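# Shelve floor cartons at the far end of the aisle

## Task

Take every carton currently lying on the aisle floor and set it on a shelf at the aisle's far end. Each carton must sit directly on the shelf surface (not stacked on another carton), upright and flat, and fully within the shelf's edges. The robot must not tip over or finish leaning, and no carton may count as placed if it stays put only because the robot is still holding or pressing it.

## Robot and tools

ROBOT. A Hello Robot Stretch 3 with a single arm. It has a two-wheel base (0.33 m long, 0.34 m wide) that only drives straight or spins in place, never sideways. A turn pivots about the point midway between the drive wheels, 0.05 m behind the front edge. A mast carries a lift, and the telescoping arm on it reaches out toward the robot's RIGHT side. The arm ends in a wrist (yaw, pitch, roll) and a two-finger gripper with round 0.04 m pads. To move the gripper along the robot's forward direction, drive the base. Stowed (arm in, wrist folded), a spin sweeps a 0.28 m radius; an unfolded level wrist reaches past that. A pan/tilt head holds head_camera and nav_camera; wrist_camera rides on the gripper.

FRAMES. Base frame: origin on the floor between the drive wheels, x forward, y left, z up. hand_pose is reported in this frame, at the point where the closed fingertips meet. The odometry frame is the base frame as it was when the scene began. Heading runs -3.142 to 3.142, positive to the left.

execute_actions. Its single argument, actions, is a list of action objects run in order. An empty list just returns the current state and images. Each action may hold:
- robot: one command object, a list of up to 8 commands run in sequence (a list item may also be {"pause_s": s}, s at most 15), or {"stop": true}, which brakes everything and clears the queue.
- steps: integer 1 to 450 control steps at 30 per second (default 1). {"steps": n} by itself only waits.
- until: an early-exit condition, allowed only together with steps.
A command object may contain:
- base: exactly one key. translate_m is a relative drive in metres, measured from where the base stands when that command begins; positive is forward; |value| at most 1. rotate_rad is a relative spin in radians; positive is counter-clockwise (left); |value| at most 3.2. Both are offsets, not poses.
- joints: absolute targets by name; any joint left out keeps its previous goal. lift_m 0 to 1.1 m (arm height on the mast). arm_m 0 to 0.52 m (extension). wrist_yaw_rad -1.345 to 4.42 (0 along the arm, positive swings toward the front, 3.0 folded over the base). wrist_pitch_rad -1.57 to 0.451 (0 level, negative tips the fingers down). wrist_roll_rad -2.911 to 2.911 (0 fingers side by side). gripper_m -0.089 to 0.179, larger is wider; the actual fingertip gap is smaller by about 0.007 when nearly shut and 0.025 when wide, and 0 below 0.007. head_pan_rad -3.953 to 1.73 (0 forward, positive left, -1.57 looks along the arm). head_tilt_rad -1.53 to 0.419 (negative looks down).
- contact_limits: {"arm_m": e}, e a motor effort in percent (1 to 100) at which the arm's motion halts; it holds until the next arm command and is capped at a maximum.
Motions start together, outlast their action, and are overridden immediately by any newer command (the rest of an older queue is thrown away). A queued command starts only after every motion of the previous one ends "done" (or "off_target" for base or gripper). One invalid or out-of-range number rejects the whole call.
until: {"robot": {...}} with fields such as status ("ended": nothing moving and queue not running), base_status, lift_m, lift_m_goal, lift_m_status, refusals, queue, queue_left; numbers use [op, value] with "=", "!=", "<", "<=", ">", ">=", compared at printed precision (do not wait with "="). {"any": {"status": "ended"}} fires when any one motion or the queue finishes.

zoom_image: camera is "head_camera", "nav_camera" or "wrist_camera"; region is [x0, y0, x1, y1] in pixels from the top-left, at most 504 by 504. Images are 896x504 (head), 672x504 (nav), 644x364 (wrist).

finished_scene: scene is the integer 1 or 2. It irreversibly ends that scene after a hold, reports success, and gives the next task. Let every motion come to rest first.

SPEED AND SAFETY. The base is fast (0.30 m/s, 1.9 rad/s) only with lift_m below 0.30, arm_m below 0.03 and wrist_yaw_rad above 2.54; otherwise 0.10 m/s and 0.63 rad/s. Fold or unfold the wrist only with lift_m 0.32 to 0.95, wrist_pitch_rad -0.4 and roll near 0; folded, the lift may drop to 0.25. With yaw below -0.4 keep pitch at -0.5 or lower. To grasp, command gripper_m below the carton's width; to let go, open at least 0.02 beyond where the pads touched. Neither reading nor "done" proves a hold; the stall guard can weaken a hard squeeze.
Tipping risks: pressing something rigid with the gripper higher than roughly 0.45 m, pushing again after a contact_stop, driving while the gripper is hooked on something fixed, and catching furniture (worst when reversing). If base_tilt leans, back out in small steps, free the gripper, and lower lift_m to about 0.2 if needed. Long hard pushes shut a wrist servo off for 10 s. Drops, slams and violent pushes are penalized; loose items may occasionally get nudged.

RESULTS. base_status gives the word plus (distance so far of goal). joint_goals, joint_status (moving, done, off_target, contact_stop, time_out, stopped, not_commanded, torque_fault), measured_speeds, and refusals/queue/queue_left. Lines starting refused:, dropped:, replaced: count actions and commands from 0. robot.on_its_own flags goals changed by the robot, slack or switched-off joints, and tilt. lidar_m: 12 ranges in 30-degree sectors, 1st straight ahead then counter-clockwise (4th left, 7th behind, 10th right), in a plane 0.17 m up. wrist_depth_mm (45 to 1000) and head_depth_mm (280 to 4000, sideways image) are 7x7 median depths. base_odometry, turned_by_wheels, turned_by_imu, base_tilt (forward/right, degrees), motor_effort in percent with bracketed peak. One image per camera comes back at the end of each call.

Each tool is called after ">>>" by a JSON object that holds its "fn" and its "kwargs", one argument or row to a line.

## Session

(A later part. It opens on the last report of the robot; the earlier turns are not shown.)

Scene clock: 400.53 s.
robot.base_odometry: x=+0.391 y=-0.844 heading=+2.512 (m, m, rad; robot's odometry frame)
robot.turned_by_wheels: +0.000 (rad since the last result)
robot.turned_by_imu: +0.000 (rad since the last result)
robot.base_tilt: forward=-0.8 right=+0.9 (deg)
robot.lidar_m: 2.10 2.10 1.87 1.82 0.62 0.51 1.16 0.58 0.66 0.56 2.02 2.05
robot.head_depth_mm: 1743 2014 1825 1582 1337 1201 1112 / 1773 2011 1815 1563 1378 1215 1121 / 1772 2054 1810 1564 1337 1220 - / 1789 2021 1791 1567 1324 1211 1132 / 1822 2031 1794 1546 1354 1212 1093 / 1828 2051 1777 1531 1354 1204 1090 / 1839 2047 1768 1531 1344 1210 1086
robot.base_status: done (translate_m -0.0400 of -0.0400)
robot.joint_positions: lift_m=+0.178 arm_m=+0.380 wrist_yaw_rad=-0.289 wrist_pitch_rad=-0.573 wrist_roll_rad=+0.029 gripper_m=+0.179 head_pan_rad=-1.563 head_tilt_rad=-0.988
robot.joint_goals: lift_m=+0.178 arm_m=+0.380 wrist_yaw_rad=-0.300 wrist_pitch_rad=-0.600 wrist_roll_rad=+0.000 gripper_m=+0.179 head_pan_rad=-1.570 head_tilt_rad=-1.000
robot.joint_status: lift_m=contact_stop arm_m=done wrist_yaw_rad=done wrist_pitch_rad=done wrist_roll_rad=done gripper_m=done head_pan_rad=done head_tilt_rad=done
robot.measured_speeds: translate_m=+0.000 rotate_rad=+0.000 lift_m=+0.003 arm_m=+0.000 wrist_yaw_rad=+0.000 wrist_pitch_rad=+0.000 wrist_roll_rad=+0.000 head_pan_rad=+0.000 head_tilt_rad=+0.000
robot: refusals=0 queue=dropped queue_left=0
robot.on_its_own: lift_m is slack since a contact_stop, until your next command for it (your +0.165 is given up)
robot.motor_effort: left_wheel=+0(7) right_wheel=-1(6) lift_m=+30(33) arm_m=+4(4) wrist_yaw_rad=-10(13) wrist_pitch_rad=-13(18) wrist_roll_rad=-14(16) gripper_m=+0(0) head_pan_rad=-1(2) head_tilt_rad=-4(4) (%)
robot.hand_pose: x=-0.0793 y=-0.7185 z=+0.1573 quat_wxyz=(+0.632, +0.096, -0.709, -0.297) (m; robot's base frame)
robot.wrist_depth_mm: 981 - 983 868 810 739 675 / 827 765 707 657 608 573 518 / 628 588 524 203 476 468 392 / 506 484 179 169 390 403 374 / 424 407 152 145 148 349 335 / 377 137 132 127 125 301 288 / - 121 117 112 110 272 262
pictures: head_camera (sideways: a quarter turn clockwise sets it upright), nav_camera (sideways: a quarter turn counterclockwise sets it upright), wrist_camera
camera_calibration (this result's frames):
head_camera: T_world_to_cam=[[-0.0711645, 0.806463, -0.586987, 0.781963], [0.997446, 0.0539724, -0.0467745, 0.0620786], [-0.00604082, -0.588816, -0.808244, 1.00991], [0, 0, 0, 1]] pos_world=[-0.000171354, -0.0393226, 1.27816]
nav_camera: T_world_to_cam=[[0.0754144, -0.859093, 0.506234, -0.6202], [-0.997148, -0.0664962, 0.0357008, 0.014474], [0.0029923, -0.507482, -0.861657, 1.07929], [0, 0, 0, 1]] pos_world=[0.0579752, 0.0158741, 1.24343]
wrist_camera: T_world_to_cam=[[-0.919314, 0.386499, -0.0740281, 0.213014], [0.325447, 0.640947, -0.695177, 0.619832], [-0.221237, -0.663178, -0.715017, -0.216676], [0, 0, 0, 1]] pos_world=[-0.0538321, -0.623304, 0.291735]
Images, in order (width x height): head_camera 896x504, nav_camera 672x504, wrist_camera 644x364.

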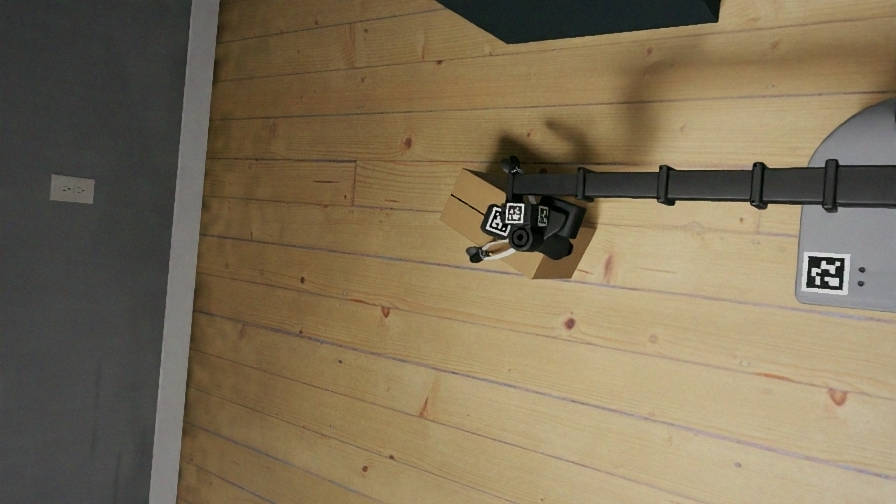

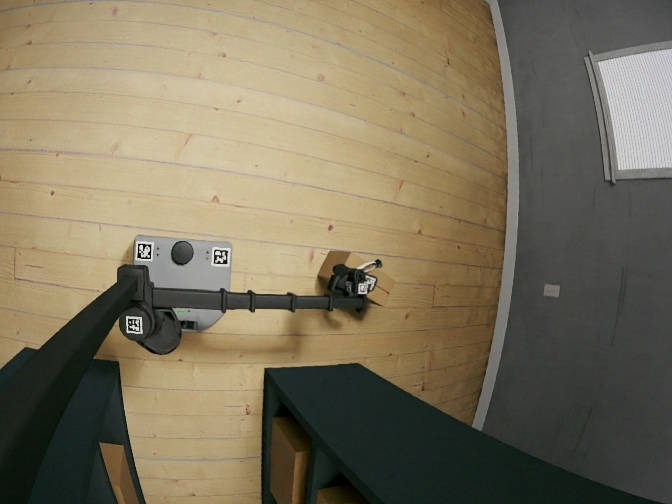

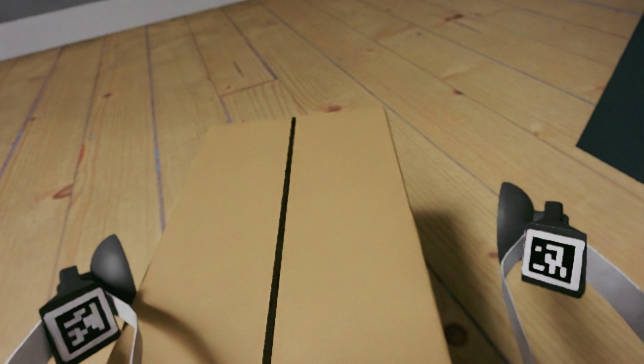

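>>> {"fn": "execute_actions", "kwargs": {
  "actions": [
    {"robot":[{"joints":{"lift_m":0.19}},{"joints":{"arm_m":0.35}},{"joints":{"lift_m":0.172}},{"joints":{"gripper_m":0.03}},{"pause_s":1},{"joints":{"lift_m":0.5}},{"joints":{"arm_m":0.0,"wrist_yaw_rad":1.57,"head_pan_rad":-3.14,"head_tilt_rad":-0.7}}],"steps":450,"until":{"robot":{"status":"ended"}}},
    {"steps":5}
  ]
}}

Scene clock: 415.67 s.
robot.base_odometry: x=+0.391 y=-0.844 heading=+2.512 (m, m, rad; robot's odometry frame)
robot.turned_by_wheels: +0.000 (rad since the last result)
robot.turned_by_imu: -0.001 (rad since the last result)
robot.base_tilt: forward=-0.8 right=+0.9 (deg)
robot.lidar_m: 2.10 2.10 1.87 1.82 0.62 0.51 1.16 0.58 0.65 1.93 2.02 2.05
robot.head_depth_mm: 1110 1125 1054 964 983 780 942 / 1869 1894 1446 1377 1297 1308 1089 / 1968 2183 2402 2051 1648 1386 1223 / 1963 2188 2445 2061 1641 1370 1206 / 1953 2155 2353 2025 1640 1363 1173 / 1197 1328 1426 1655 1541 1352 1165 / 921 964 1073 1051 1145 1218 1129
robot.base_status: done (translate_m -0.0400 of -0.0400)
robot.joint_positions: lift_m=+0.500 arm_m=+0.000 wrist_yaw_rad=+1.568 wrist_pitch_rad=-0.619 wrist_roll_rad=+0.004 gripper_m=+0.082 head_pan_rad=-3.133 head_tilt_rad=-0.705
robot.joint_goals: lift_m=+0.500 arm_m=+0.000 wrist_yaw_rad=+1.570 wrist_pitch_rad=-0.600 wrist_roll_rad=+0.000 gripper_m=+0.080 head_pan_rad=-3.140 head_tilt_rad=-0.700
robot.joint_status: lift_m=done arm_m=done wrist_yaw_rad=done wrist_pitch_rad=done wrist_roll_rad=done gripper_m=off_target head_pan_rad=done head_tilt_rad=done
robot.measured_speeds: translate_m=+0.000 rotate_rad=+0.000 lift_m=+0.000 arm_m=+0.000 wrist_yaw_rad=+0.000 wrist_pitch_rad=+0.000 wrist_roll_rad=+0.000 head_pan_rad=+0.000 head_tilt_rad=+0.000
robot: refusals=0 queue=done queue_left=0
robot.on_its_own: gripper_m is held at +0.080, not at your +0.030, by its stall guard, which is still easing
robot.motor_effort: left_wheel=-2(4) right_wheel=+4(13) lift_m=+38(39) arm_m=-5(4) wrist_yaw_rad=+0(20) wrist_pitch_rad=+8(18) wrist_roll_rad=-2(14) gripper_m=-35(100) head_pan_rad=-3(35) head_tilt_rad=+2(15) (%)
robot.hand_pose: x=+0.1734 y=-0.1459 z=+0.4703 quat_wxyz=(+0.629, +0.629, -0.326, +0.322) (m; robot's base frame)
robot.wrist_depth_mm: - - - - - - - / - - - - - - - / - - 216 198 899 929 895 / 955 935 177 166 166 808 772 / 822 798 150 144 137 - 684 / 709 141 131 127 122 593 614 / 636 125 116 113 109 546 553
pictures: head_camera (sideways: a quarter turn clockwise sets it upright), nav_camera (sideways: a quarter turn counterclockwise sets it upright), wrist_camera
camera_calibration (this result's frames):
head_camera: T_world_to_cam=[[0.609978, 0.0705733, -0.789269, 1.04141], [0.0404188, -0.997501, -0.0579553, 0.082492], [-0.791387, 0.00345017, -0.611306, 0.758573], [0, 0, 0, 1]] pos_world=[-0.0382488, 0.0061727, 1.29046]
nav_camera: T_world_to_cam=[[-0.683086, -0.0750755, 0.726469, -0.902524], [-0.0555394, 0.997162, 0.050827, -0.0109785], [-0.728223, -0.00562838, -0.685317, 0.854464], [0, 0, 0, 1]] pos_world=[0.00512891, -0.0520008, 1.24179]
wrist_camera: T_world_to_cam=[[-0.0995298, -0.993819, -0.0491675, -0.108061], [-0.739681, 0.106948, -0.664405, 0.480515], [0.665557, -0.0297599, -0.745753, 0.395824], [0, 0, 0, 1]] pos_world=[0.0812291, -0.147004, 0.60913]
Images, in order (width x height): head_camera 896x504, nav_camera 672x504, wrist_camera 644x364.

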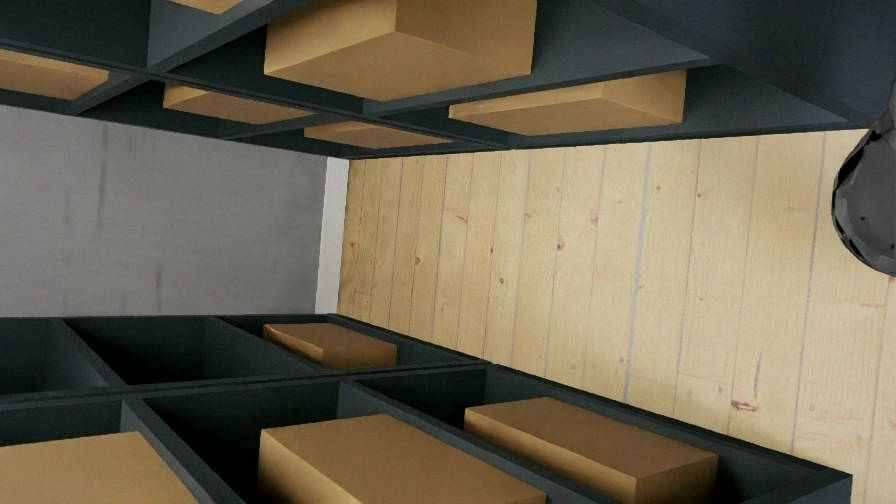

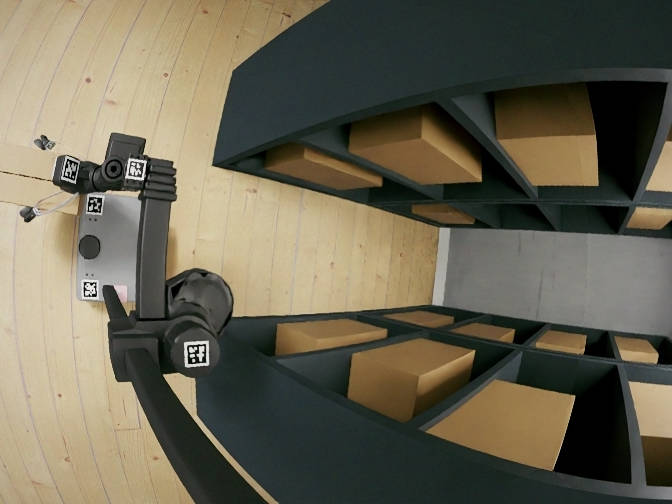

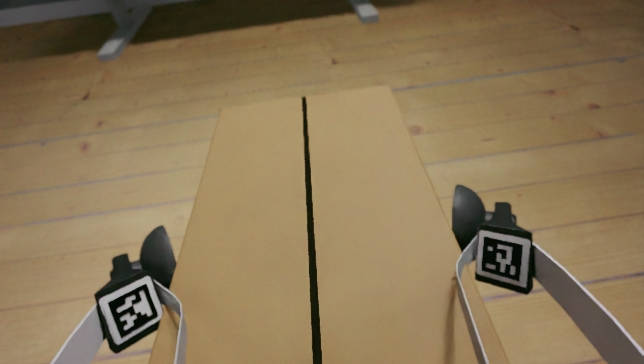

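>>> {"fn": "execute_actions", "kwargs": {
  "actions": [
    {"robot":[{"base":{"rotate_rad":-0.025},"joints":{"head_pan_rad":-1.2,"head_tilt_rad":-1.0}},{"base":{"translate_m":-1.0}},{"base":{"translate_m":-0.6},"joints":{"lift_m":0.71}}],"steps":450,"until":{"robot":{"status":"ended"}}},
    {"steps":300,"until":{"robot":{"status":"ended"}}},
    {"steps":5}
  ]
}}

Scene clock: 441.30 s.
robot.base_odometry: x=+1.660 y=-1.818 heading=+2.487 (m, m, rad; robot's odometry frame)
robot.turned_by_wheels: -0.025 (rad since the last result)
robot.turned_by_imu: -0.022 (rad since the last result)
robot.base_tilt: forward=-0.8 right=+1.0 (deg)
robot.lidar_m: 1.15 0.36 0.31 0.27 0.28 0.39 0.70 0.53 0.40 0.58 0.40 0.63
robot.head_depth_mm: 608 491 421 771 805 - - / 602 487 428 916 802 - 1095 / 520 483 437 905 825 1187 1119 / 396 455 555 799 841 - 631 / 346 408 509 652 853 534 1067 / 374 440 572 875 863 546 1084 / 520 490 793 889 1125 566 1090
robot.base_status: done (translate_m -0.6000 of -0.6000)
robot.joint_positions: lift_m=+0.710 arm_m=+0.000 wrist_yaw_rad=+1.568 wrist_pitch_rad=-0.619 wrist_roll_rad=+0.004 gripper_m=+0.099 head_pan_rad=-1.207 head_tilt_rad=-0.987
robot.joint_goals: lift_m=+0.710 arm_m=+0.000 wrist_yaw_rad=+1.570 wrist_pitch_rad=-0.600 wrist_roll_rad=+0.000 gripper_m=+0.098 head_pan_rad=-1.200 head_tilt_rad=-1.000
robot.joint_status: lift_m=done arm_m=done wrist_yaw_rad=done wrist_pitch_rad=done wrist_roll_rad=done gripper_m=off_target head_pan_rad=done head_tilt_rad=done
robot.measured_speeds: translate_m=+0.000 rotate_rad=+0.000 lift_m=+0.000 arm_m=+0.000 wrist_yaw_rad=+0.000 wrist_pitch_rad=+0.000 wrist_roll_rad=+0.000 head_pan_rad=+0.000 head_tilt_rad=+0.000
robot: refusals=0 queue=done queue_left=0
robot.on_its_own: gripper_m is held at +0.098, not at your +0.030, by its stall guard, which is not easing now
robot.motor_effort: left_wheel=-1(5) right_wheel=+1(5) lift_m=+38(40) arm_m=-5(5) wrist_yaw_rad=+1(1) wrist_pitch_rad=+8(8) wrist_roll_rad=-2(2) gripper_m=-25(34) head_pan_rad=+2(37) head_tilt_rad=-4(18) (%)
robot.hand_pose: x=+0.1733 y=-0.1459 z=+0.6802 quat_wxyz=(+0.629, +0.629, -0.326, +0.322) (m; robot's base frame)
robot.wrist_depth_mm: 604 939 - - 586 418 219 / 592 - - - 552 478 224 / 548 - 215 197 459 437 242 / 705 814 177 167 165 380 239 / 630 749 150 144 137 - 247 / 559 - 131 127 122 338 278 / 552 125 117 113 109 364 287
pictures: head_camera (sideways: a quarter turn clockwise sets it upright), nav_camera (sideways: a quarter turn counterclockwise sets it upright), wrist_camera
camera_calibration (this result's frames):
head_camera: T_world_to_cam=[[-0.34802, 0.730345, -0.587774, 0.784677], [0.915867, 0.398743, -0.04682, 0.0626355], [0.200176, -0.554617, -0.807669, 1.00791], [0, 0, 0, 1]] pos_world=[0.013959, -0.0390596, 1.2782]
nav_camera: T_world_to_cam=[[0.370403, -0.778254, 0.507072, -0.623092], [-0.911211, -0.410385, 0.0357585, 0.0138746], [0.180265, -0.475295, -0.861161, 1.07757], [0, 0, 0, 1]] pos_world=[0.0491902, 0.0329317, 1.24341]
wrist_camera: T_world_to_cam=[[-0.0995685, -0.993819, -0.0490928, -0.0977971], [-0.740192, 0.10695, -0.663835, 0.619543], [0.664983, -0.0297589, -0.746266, 0.552852], [0, 0, 0, 1]] pos_world=[0.0812064, -0.147001, 0.819048]
Images, in order (width x height): head_camera 896x504, nav_camera 672x504, wrist_camera 644x364.

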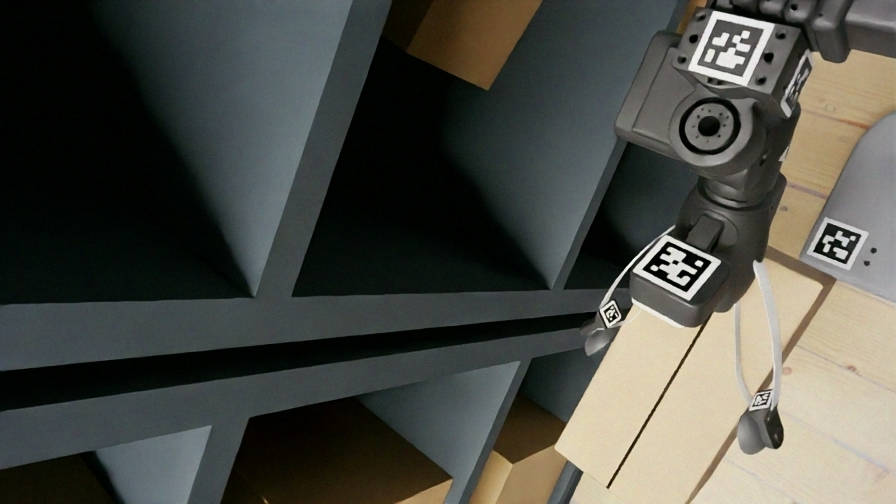

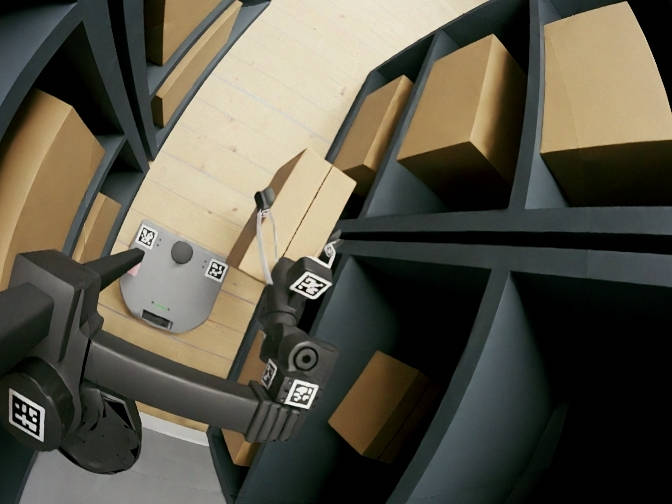

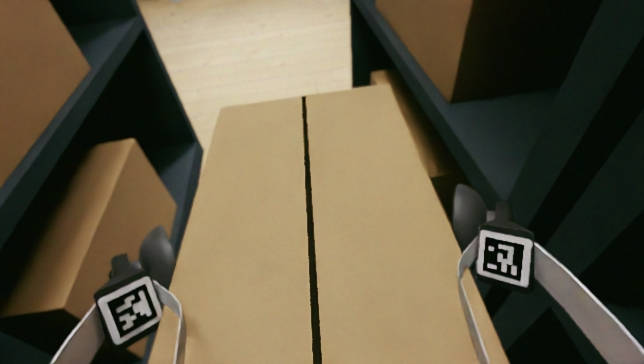

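>>> {"fn": "execute_actions", "kwargs": {
  "actions": [
    {"robot":[{"base":{"translate_m":-0.31}},{"joints":{"arm_m":0.37},"contact_limits":{"arm_m":32}}],"steps":450,"until":{"robot":{"status":"ended"}}},
    {"steps":5}
  ]
}}

Scene clock: 453.47 s.
robot.base_odometry: x=+1.906 y=-2.007 heading=+2.487 (m, m, rad; robot's odometry frame)
robot.turned_by_wheels: +0.000 (rad since the last result)
robot.turned_by_imu: +0.000 (rad since the last result)
robot.base_tilt: forward=-0.9 right=+0.9 (deg)
robot.lidar_m: 0.38 0.39 0.28 0.27 0.28 0.41 0.39 0.41 0.39 0.37 0.39 0.61
robot.head_depth_mm: 608 490 417 900 808 914 1121 / 603 487 426 879 803 1004 1107 / 598 482 436 882 827 1155 1131 / 593 480 854 894 843 1180 1128 / 588 477 1016 902 1238 1218 1097 / 584 475 970 894 1264 1211 1090 / 579 490 819 892 1272 1203 1090
robot.base_status: done (translate_m -0.3100 of -0.3100)
robot.joint_positions: lift_m=+0.710 arm_m=+0.370 wrist_yaw_rad=+1.572 wrist_pitch_rad=-0.614 wrist_roll_rad=+0.004 gripper_m=+0.098 head_pan_rad=-1.207 head_tilt_rad=-0.988
robot.joint_goals: lift_m=+0.710 arm_m=+0.370 wrist_yaw_rad=+1.570 wrist_pitch_rad=-0.600 wrist_roll_rad=+0.000 gripper_m=+0.098 head_pan_rad=-1.200 head_tilt_rad=-1.000
robot.joint_status: lift_m=done arm_m=done wrist_yaw_rad=done wrist_pitch_rad=done wrist_roll_rad=done gripper_m=off_target head_pan_rad=done head_tilt_rad=done
robot.measured_speeds: translate_m=+0.000 rotate_rad=+0.000 lift_m=+0.000 arm_m=+0.000 wrist_yaw_rad=+0.000 wrist_pitch_rad=+0.000 wrist_roll_rad=+0.000 head_pan_rad=+0.000 head_tilt_rad=+0.000
robot: refusals=0 queue=done queue_left=0
robot.on_its_own: gripper_m is held at +0.098, not at your +0.030, by its stall guard, which is not easing now
robot.motor_effort: left_wheel=-1(6) right_wheel=+1(5) lift_m=+36(38) arm_m=+5(11) wrist_yaw_rad=-2(36) wrist_pitch_rad=+6(11) wrist_roll_rad=-2(22) gripper_m=+0(30) head_pan_rad=+3(3) head_tilt_rad=-4(4) (%)
robot.contact_limits: arm_m 32 (drawing in: default 30, maximum 49; extending or still: default 41, maximum 66)
robot.hand_pose: x=+0.1742 y=-0.5145 z=+0.6813 quat_wxyz=(+0.627, +0.629, -0.326, +0.324) (m; robot's base frame)
robot.wrist_depth_mm: - - 386 400 413 414 307 / - - 431 450 456 203 194 / - - 477 480 453 169 162 / - - 424 406 381 147 140 / 954 - 372 354 343 128 123 / 670 717 318 311 293 117 109 / 812 478 283 277 266 118 99
pictures: head_camera (sideways: a quarter turn clockwise sets it upright), nav_camera (sideways: a quarter turn counterclockwise sets it upright), wrist_camera
camera_calibration (this result's frames):
head_camera: T_world_to_cam=[[-0.34832, 0.730574, -0.587312, 0.784077], [0.915759, 0.398994, -0.0467933, 0.0626014], [0.200148, -0.554135, -0.808007, 1.00834], [0, 0, 0, 1]] pos_world=[0.0139638, -0.039045, 1.27818]
nav_camera: T_world_to_cam=[[0.370699, -0.778434, 0.50658, -0.622453], [-0.911102, -0.410629, 0.0357247, 0.0139181], [0.180207, -0.474789, -0.861452, 1.07794], [0, 0, 0, 1]] pos_world=[0.0491701, 0.0329737, 1.24342]
wrist_camera: T_world_to_cam=[[-0.0955679, -0.99418, -0.0497201, -0.464382], [-0.737084, 0.104247, -0.667712, 0.661059], [0.66901, -0.0271639, -0.742757, 0.540366], [0, 0, 0, 1]] pos_world=[0.081366, -0.515915, 0.819669]
Images, in order (width x height): head_camera 896x504, nav_camera 672x504, wrist_camera 644x364.

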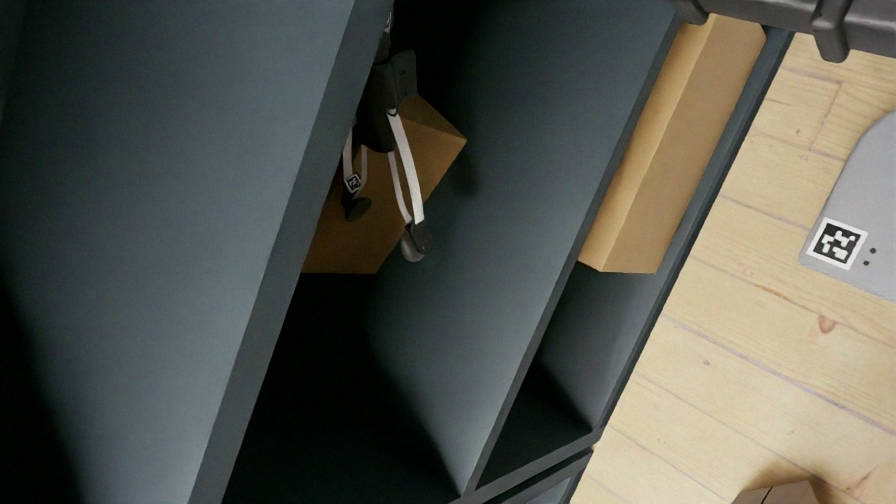

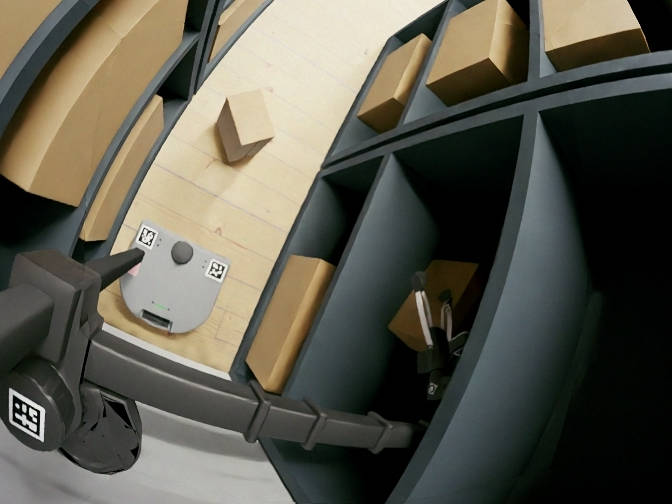

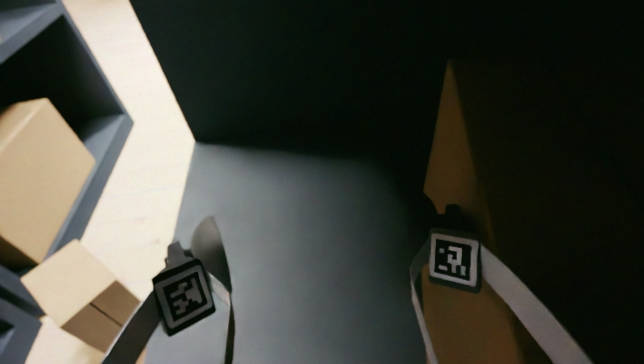

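>>> {"fn": "execute_actions", "kwargs": {
  "actions": [
    {"robot":[{"joints":{"arm_m":0.0,"gripper_m":0.179,"head_pan_rad":0,"head_tilt_rad":-1.2}},{"joints":{"lift_m":0.5}}],"steps":450,"until":{"robot":{"status":"ended"}}},
    {"steps":5}
  ]
}}

Scene clock: 461.90 s.
robot.base_odometry: x=+1.906 y=-2.007 heading=+2.487 (m, m, rad; robot's odometry frame)
robot.turned_by_wheels: +0.000 (rad since the last result)
robot.turned_by_imu: -0.001 (rad since the last result)
robot.base_tilt: forward=-0.9 right=+1.0 (deg)
robot.lidar_m: 0.38 0.39 0.28 0.27 0.28 0.41 0.39 0.41 0.39 0.37 0.39 0.61
robot.head_depth_mm: 1334 1268 1293 1160 1204 1034 944 / 1890 1631 1507 1373 1269 1209 - / 1876 1667 1520 1387 1269 1190 1100 / 1859 1674 1518 1123 1267 1182 - / 1792 1632 1510 1364 1267 1187 - / 1043 1170 1171 1259 1221 1163 - / 742 727 813 792 917 908 938
robot.base_status: done (translate_m -0.3100 of -0.3100)
robot.joint_positions: lift_m=+0.500 arm_m=+0.000 wrist_yaw_rad=+1.572 wrist_pitch_rad=-0.614 wrist_roll_rad=+0.004 gripper_m=+0.179 head_pan_rad=-0.007 head_tilt_rad=-1.185
robot.joint_goals: lift_m=+0.500 arm_m=+0.000 wrist_yaw_rad=+1.570 wrist_pitch_rad=-0.600 wrist_roll_rad=+0.000 gripper_m=+0.179 head_pan_rad=+0.000 head_tilt_rad=-1.200
robot.joint_status: lift_m=done arm_m=done wrist_yaw_rad=done wrist_pitch_rad=done wrist_roll_rad=done gripper_m=done head_pan_rad=done head_tilt_rad=done
robot.measured_speeds: translate_m=+0.000 rotate_rad=+0.000 lift_m=+0.000 arm_m=+0.000 wrist_yaw_rad=+0.000 wrist_pitch_rad=+0.000 wrist_roll_rad=+0.000 head_pan_rad=+0.000 head_tilt_rad=+0.000
robot: refusals=0 queue=done queue_left=0
robot.motor_effort: left_wheel=-1(1) right_wheel=+1(1) lift_m=+30(36) arm_m=-5(4) wrist_yaw_rad=-2(2) wrist_pitch_rad=+6(6) wrist_roll_rad=-2(2) gripper_m=+1(100) head_pan_rad=+3(37) head_tilt_rad=-5(16) (%)
robot.hand_pose: x=+0.1742 y=-0.1452 z=+0.4715 quat_wxyz=(+0.627, +0.629, -0.326, +0.324) (m; robot's base frame)
robot.wrist_depth_mm: - - - - 731 431 217 / 657 889 - - 567 488 509 / 543 858 - - 616 564 587 / 538 735 539 871 683 647 667 / 598 744 537 749 697 618 607 / 643 697 650 655 630 547 524 / - 612 604 582 568 497 284
pictures: head_camera (sideways: a quarter turn clockwise sets it upright), nav_camera (sideways: a quarter turn counterclockwise sets it upright), wrist_camera
camera_calibration (this result's frames):
head_camera: T_world_to_cam=[[-0.906616, -0.0589113, -0.417823, 0.566698], [-0.0479251, 0.998175, -0.0367477, 0.0553908], [0.419225, -0.0132918, -0.907785, 1.13669], [0, 0, 0, 1]] pos_world=[0.0399042, -0.00679616, 1.27068]
nav_camera: T_world_to_cam=[[0.942491, 0.0625242, 0.328331, -0.393772], [0.0580442, -0.998039, 0.0234381, 0.0240097], [0.329152, -0.00303247, -0.944272, 1.18463], [0, 0, 0, 1]] pos_world=[-0.0201888, 0.0521752, 1.24733]
wrist_camera: T_world_to_cam=[[-0.0956807, -0.99417, -0.0497209, -0.107668], [-0.737072, 0.104331, -0.667712, 0.482528], [0.669007, -0.0272393, -0.742757, 0.3946], [0, 0, 0, 1]] pos_world=[0.0813659, -0.146634, 0.609928]
Images, in order (width x height): head_camera 896x504, nav_camera 672x504, wrist_camera 644x364.

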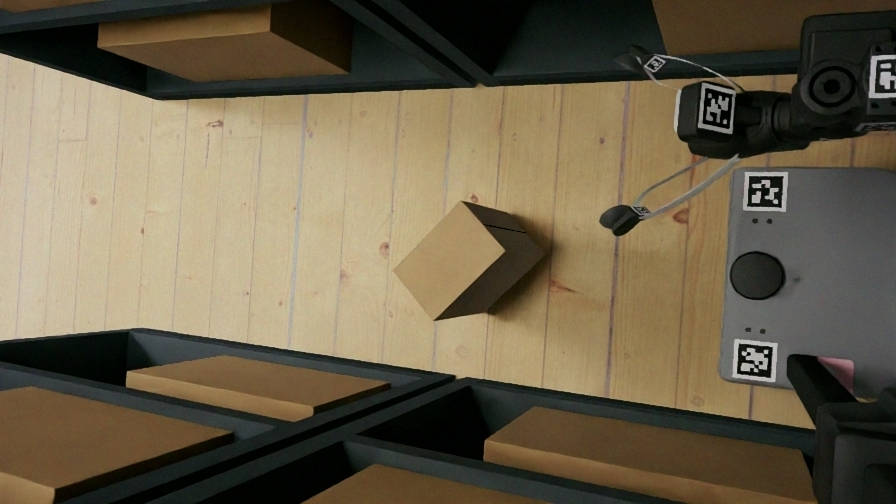

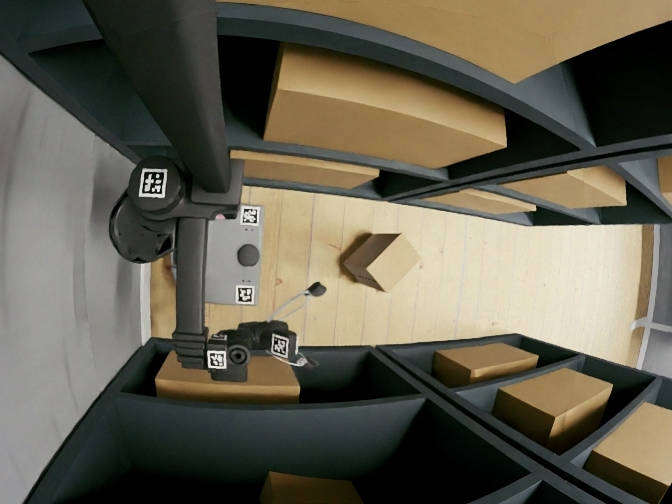

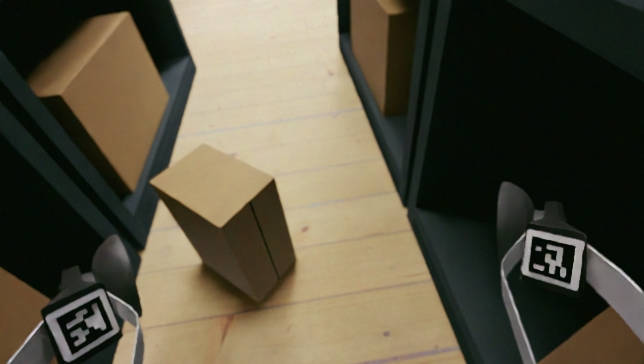

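>>> {"fn": "execute_actions", "kwargs": {
  "actions": [
    {"robot":[{"joints":{"gripper_m":0.0,"wrist_yaw_rad":2.0,"wrist_pitch_rad":-0.3,"lift_m":0.33}}],"steps":450,"until":{"robot":{"status":"ended"}}},
    {"steps":5}
  ]
}}

Scene clock: 473.03 s.
robot.base_odometry: x=+1.906 y=-2.007 heading=+2.487 (m, m, rad; robot's odometry frame)
robot.turned_by_wheels: +0.000 (rad since the last result)
robot.turned_by_imu: +0.000 (rad since the last result)
robot.base_tilt: forward=-0.9 right=+1.0 (deg)
robot.lidar_m: 0.38 0.39 0.28 0.27 0.28 0.40 0.39 0.41 0.39 0.37 0.39 0.61
robot.head_depth_mm: 1335 1258 1291 1152 1201 1037 987 / 1875 1634 1507 1366 1267 1182 - / 1871 1677 1519 1398 1275 1203 - / 1843 1662 1509 1120 1267 1191 - / 1795 1628 1504 1359 1268 1188 - / 1037 1170 1175 1263 1226 1170 - / 743 726 809 795 918 908 972
robot.base_status: done (translate_m -0.3100 of -0.3100)
robot.joint_positions: lift_m=+0.330 arm_m=+0.000 wrist_yaw_rad=+1.997 wrist_pitch_rad=-0.321 wrist_roll_rad=+0.004 gripper_m=+0.000 head_pan_rad=-0.007 head_tilt_rad=-1.185
robot.joint_goals: lift_m=+0.330 arm_m=+0.000 wrist_yaw_rad=+2.000 wrist_pitch_rad=-0.300 wrist_roll_rad=+0.000 gripper_m=+0.000 head_pan_rad=+0.000 head_tilt_rad=-1.200
robot.joint_status: lift_m=done arm_m=done wrist_yaw_rad=done wrist_pitch_rad=done wrist_roll_rad=done gripper_m=done head_pan_rad=done head_tilt_rad=done
robot.measured_speeds: translate_m=+0.000 rotate_rad=+0.000 lift_m=+0.000 arm_m=+0.000 wrist_yaw_rad=+0.000 wrist_pitch_rad=+0.000 wrist_roll_rad=+0.000 head_pan_rad=+0.000 head_tilt_rad=+0.000
robot: refusals=0 queue=done queue_left=0
robot.motor_effort: left_wheel=-1(1) right_wheel=+1(1) lift_m=+29(29) arm_m=-5(5) wrist_yaw_rad=+2(5) wrist_pitch_rad=+9(9) wrist_roll_rad=-2(2) gripper_m=-2(100) head_pan_rad=+3(3) head_tilt_rad=-5(5) (%)
robot.hand_pose: x=+0.1932 y=-0.0480 z=+0.3652 quat_wxyz=(+0.473, +0.649, -0.284, +0.524) (m; robot's base frame)
robot.wrist_depth_mm: 526 478 - - - - 817 / 589 528 595 - - - 618 / 650 584 600 - - - 649 / 365 449 623 504 812 848 661 / 354 451 657 - 470 686 552 / 358 451 588 564 584 572 516 / 360 456 536 528 505 505 468
pictures: head_camera (sideways: a quarter turn clockwise sets it upright), nav_camera (sideways: a quarter turn counterclockwise sets it upright), wrist_camera
camera_calibration (this result's frames):
head_camera: T_world_to_cam=[[-0.906617, -0.0589109, -0.417821, 0.566695], [-0.0479248, 0.998175, -0.0367475, 0.0553906], [0.419223, -0.013292, -0.907786, 1.13669], [0, 0, 0, 1]] pos_world=[0.0399041, -0.00679617, 1.27068]
nav_camera: T_world_to_cam=[[0.942492, 0.0625238, 0.328328, -0.393769], [0.0580439, -0.998039, 0.0234379, 0.0240099], [0.32915, -0.00303259, -0.944273, 1.18463], [0, 0, 0, 1]] pos_world=[-0.0201889, 0.0521752, 1.24733]
wrist_camera: T_world_to_cam=[[0.339877, -0.937424, -0.0756243, -0.0864086], [-0.509916, -0.116117, -0.852351, 0.42842], [0.790233, 0.328257, -0.517473, 0.216938], [0, 0, 0, 1]] pos_world=[0.0763945, -0.102466, 0.470889]
Images, in order (width x height): head_camera 896x504, nav_camera 672x504, wrist_camera 644x364.

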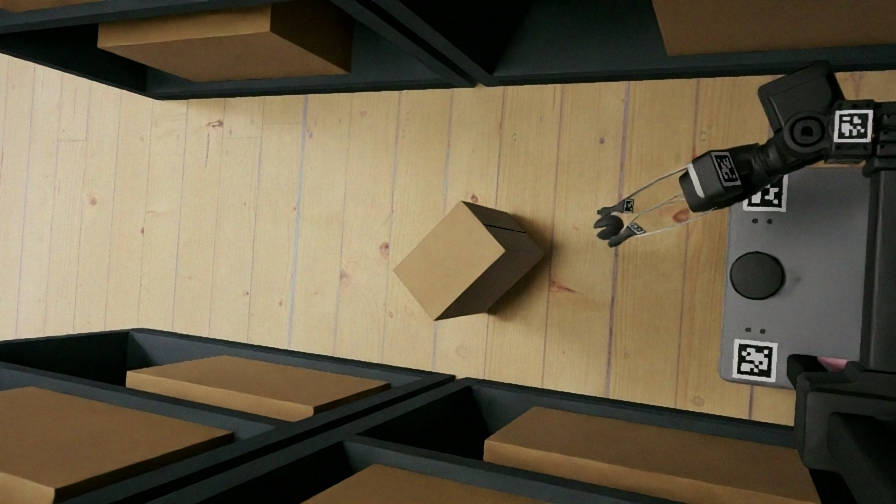

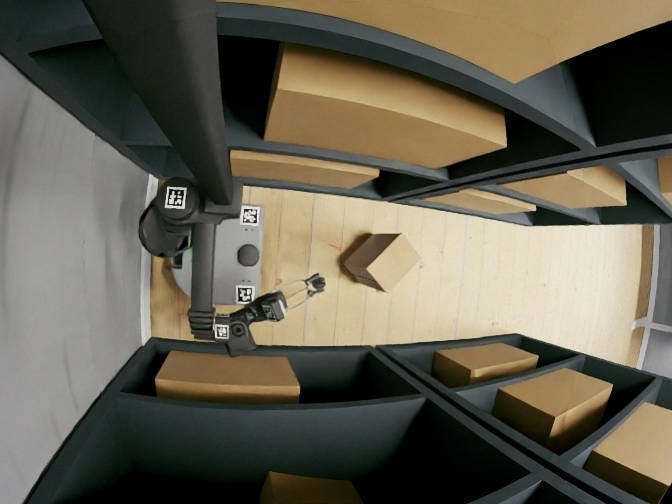

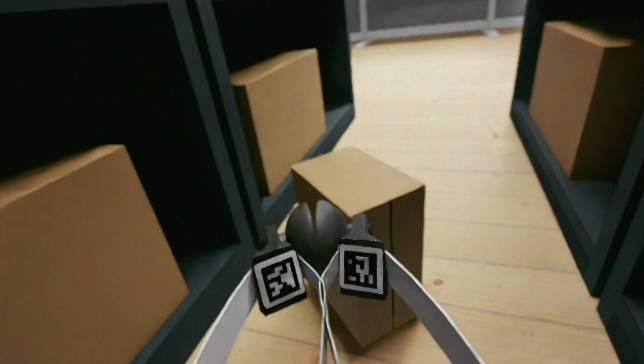

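>>> {"fn": "execute_actions", "kwargs": {
  "actions": [
    {"robot":[{"joints":{"lift_m":0.21,"wrist_yaw_rad":1.95}},{"base":{"translate_m":0.22}},{"base":{"translate_m":0.12},"joints":{"wrist_yaw_rad":2.35}}],"steps":450,"until":{"robot":{"status":"ended"}}},
    {"steps":15}
  ]
}}

Scene clock: 482.80 s.
robot.base_odometry: x=+1.636 y=-1.800 heading=+2.487 (m, m, rad; robot's odometry frame)
robot.turned_by_wheels: +0.000 (rad since the last result)
robot.turned_by_imu: -0.002 (rad since the last result)
robot.base_tilt: forward=-0.8 right=+0.9 (deg)
robot.lidar_m: 0.16 0.15 0.30 0.27 0.28 0.39 0.73 0.53 0.42 0.59 0.39 0.61
robot.head_depth_mm: 1861 1302 1167 1188 1200 1099 1051 / 1873 1671 1492 1381 1276 1186 1097 / 1871 1673 1511 1384 1274 1194 - / 1865 1671 1505 1386 1270 1187 - / 1855 1676 1504 1382 1018 1186 - / 1073 1309 1187 1241 1221 1157 - / 738 767 794 792 811 1102 899
robot.base_status: done (translate_m +0.1200 of +0.1200)
robot.joint_positions: lift_m=+0.210 arm_m=+0.000 wrist_yaw_rad=+2.348 wrist_pitch_rad=-0.320 wrist_roll_rad=+0.004 gripper_m=+0.000 head_pan_rad=-0.007 head_tilt_rad=-1.186
robot.joint_goals: lift_m=+0.210 arm_m=+0.000 wrist_yaw_rad=+2.350 wrist_pitch_rad=-0.300 wrist_roll_rad=+0.000 gripper_m=+0.000 head_pan_rad=+0.000 head_tilt_rad=-1.200
robot.joint_status: lift_m=done arm_m=done wrist_yaw_rad=done wrist_pitch_rad=done wrist_roll_rad=done gripper_m=done head_pan_rad=done head_tilt_rad=done
robot.measured_speeds: translate_m=+0.000 rotate_rad=+0.000 lift_m=+0.000 arm_m=+0.000 wrist_yaw_rad=+0.000 wrist_pitch_rad=+0.000 wrist_roll_rad=+0.000 head_pan_rad=+0.000 head_tilt_rad=+0.000
robot: refusals=0 queue=done queue_left=0
robot.motor_effort: left_wheel=-1(4) right_wheel=+1(7) lift_m=+29(29) arm_m=-5(5) wrist_yaw_rad=+2(5) wrist_pitch_rad=+8(9) wrist_roll_rad=-2(2) gripper_m=-4(3) head_pan_rad=+3(3) head_tilt_rad=-5(5) (%)
robot.hand_pose: x=+0.1468 y=+0.0198 z=+0.2455 quat_wxyz=(+0.374, +0.688, -0.167, +0.599) (m; robot's base frame)
robot.wrist_depth_mm: 271 304 447 530 938 - - / 345 303 434 530 971 - - / 462 319 380 312 802 860 804 / 598 348 378 222 617 656 614 / 540 417 201 - 195 519 493 / 429 401 408 212 432 434 416 / 347 363 399 230 240 373 356
pictures: head_camera (sideways: a quarter turn clockwise sets it upright), nav_camera (sideways: a quarter turn counterclockwise sets it upright), wrist_camera
camera_calibration (this result's frames):
head_camera: T_world_to_cam=[[-0.906775, -0.058911, -0.417479, 0.56625], [-0.04794, 0.998175, -0.0367268, 0.0553637], [0.418881, -0.013289, -0.907944, 1.1369], [0, 0, 0, 1]] pos_world=[0.0398924, -0.00679605, 1.27067]
nav_camera: T_world_to_cam=[[0.942616, 0.0625242, 0.327973, -0.393307], [0.058054, -0.998039, 0.0234134, 0.0240418], [0.328794, -0.00302968, -0.944397, 1.18479], [0, 0, 0, 1]] pos_world=[-0.0202095, 0.0521753, 1.24734]
wrist_camera: T_world_to_cam=[[0.641038, -0.763768, -0.0756945, -0.0637881], [-0.438537, -0.28355, -0.85281, 0.303507], [0.629885, 0.579878, -0.516707, 0.187706], [0, 0, 0, 1]] pos_world=[0.0557562, -0.0715068, 0.350994]
Images, in order (width x height): head_camera 896x504, nav_camera 672x504, wrist_camera 644x364.

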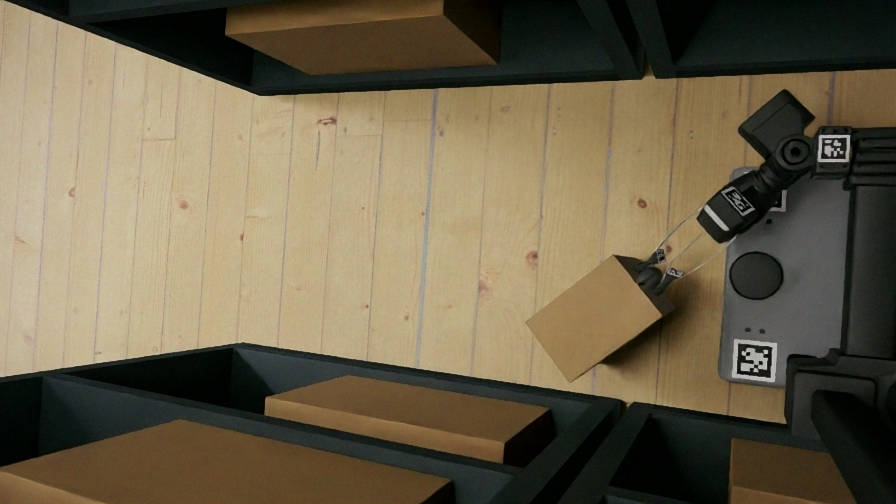

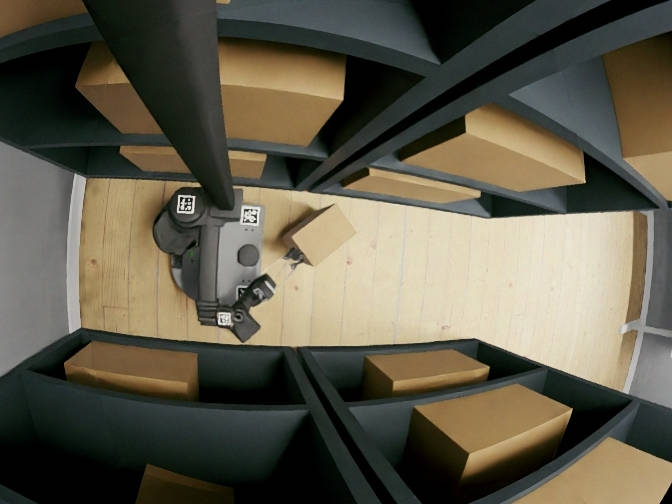

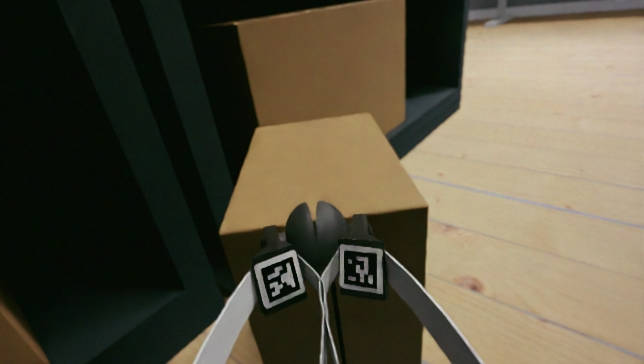

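>>> {"fn": "execute_actions", "kwargs": {
  "actions": [
    {"robot":[{"base":{"translate_m":-0.06}},{"joints":{"gripper_m":0.179,"lift_m":0.17}},{"base":{"translate_m":0.1},"joints":{"wrist_yaw_rad":2.5}}],"steps":450,"until":{"robot":{"status":"ended"}}},
    {"steps":5}
  ]
}}

Scene clock: 497.73 s.
robot.base_odometry: x=+1.605 y=-1.775 heading=+2.487 (m, m, rad; robot's odometry frame)
robot.turned_by_wheels: +0.000 (rad since the last result)
robot.turned_by_imu: -0.001 (rad since the last result)
robot.base_tilt: forward=-0.8 right=+1.0 (deg)
robot.lidar_m: 0.15 0.15 0.28 0.27 0.28 0.39 0.77 0.53 0.43 0.44 0.37 0.58
robot.head_depth_mm: 1891 1328 1166 1133 1205 1095 1049 / 1870 1678 1504 1380 1269 1187 1106 / 1876 1672 1517 1377 1276 1188 - / 1871 1677 1509 1384 1272 1186 - / 1852 1658 1506 1371 1020 1167 - / 1059 1260 1314 1238 1185 1163 - / 792 764 795 794 815 1075 924
robot.base_status: done (translate_m +0.1000 of +0.1000)
robot.joint_positions: lift_m=+0.170 arm_m=+0.000 wrist_yaw_rad=+2.497 wrist_pitch_rad=-0.320 wrist_roll_rad=+0.004 gripper_m=+0.179 head_pan_rad=-0.007 head_tilt_rad=-1.186
robot.joint_goals: lift_m=+0.170 arm_m=+0.000 wrist_yaw_rad=+2.500 wrist_pitch_rad=-0.300 wrist_roll_rad=+0.000 gripper_m=+0.179 head_pan_rad=+0.000 head_tilt_rad=-1.200
robot.joint_status: lift_m=done arm_m=done wrist_yaw_rad=done wrist_pitch_rad=done wrist_roll_rad=done gripper_m=done head_pan_rad=done head_tilt_rad=done
robot.measured_speeds: translate_m=+0.000 rotate_rad=+0.000 lift_m=+0.000 arm_m=+0.000 wrist_yaw_rad=+0.000 wrist_pitch_rad=+0.000 wrist_roll_rad=+0.000 head_pan_rad=+0.000 head_tilt_rad=+0.000
robot: refusals=0 queue=done queue_left=0
robot.motor_effort: left_wheel=-1(7) right_wheel=+1(7) lift_m=+30(30) arm_m=-5(5) wrist_yaw_rad=+2(2) wrist_pitch_rad=+8(9) wrist_roll_rad=-2(2) gripper_m=+1(100) head_pan_rad=+3(4) head_tilt_rad=-4(5) (%)
robot.hand_pose: x=+0.1203 y=+0.0431 z=+0.2055 quat_wxyz=(+0.328, +0.699, -0.115, +0.625) (m; robot's base frame)
robot.wrist_depth_mm: 457 271 380 416 549 884 - / 563 291 338 408 544 913 - / 601 322 355 193 176 717 716 / 597 466 378 154 158 168 545 / 442 433 398 166 174 180 447 / 345 358 405 185 192 354 357 / - - 369 210 215 316 315
pictures: head_camera (sideways: a quarter turn clockwise sets it upright), nav_camera (sideways: a quarter turn counterclockwise sets it upright), wrist_camera
camera_calibration (this result's frames):
head_camera: T_world_to_cam=[[-0.906846, -0.0589137, -0.417325, 0.56605], [-0.0479497, 0.998175, -0.0367175, 0.0553516], [0.418726, -0.0132865, -0.908015, 1.13699], [0, 0, 0, 1]] pos_world=[0.0398871, -0.00679589, 1.27066]
nav_camera: T_world_to_cam=[[0.942671, 0.0625271, 0.327813, -0.393099], [0.0580615, -0.998039, 0.0234023, 0.0240561], [0.328633, -0.00302739, -0.944453, 1.18486], [0, 0, 0, 1]] pos_world=[-0.020219, 0.0521753, 1.24735]
wrist_camera: T_world_to_cam=[[0.747848, -0.65954, -0.0756997, -0.0493883], [-0.391277, -0.34578, -0.852841, 0.261366], [0.536308, 0.667415, -0.516654, 0.177734], [0, 0, 0, 1]] pos_world=[0.0438816, -0.0608204, 0.310992]
Images, in order (width x height): head_camera 896x504, nav_camera 672x504, wrist_camera 644x364.

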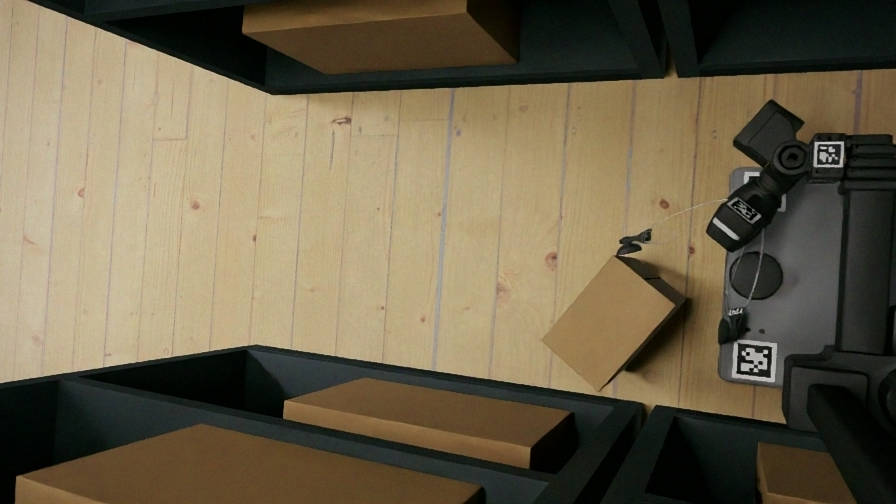

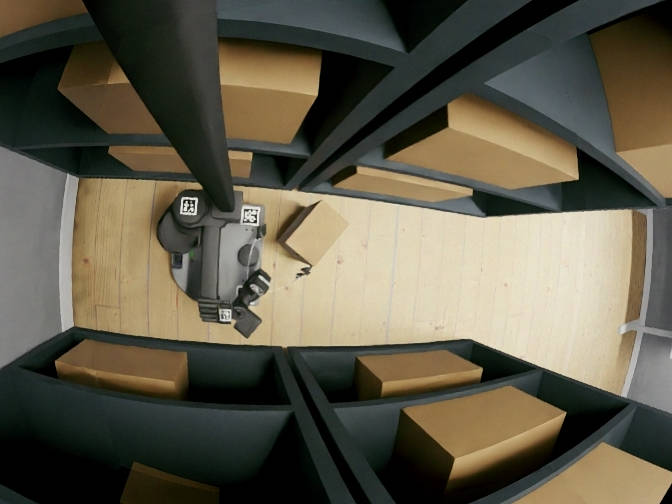

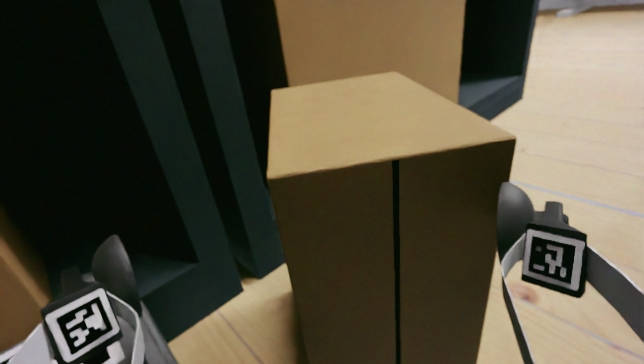

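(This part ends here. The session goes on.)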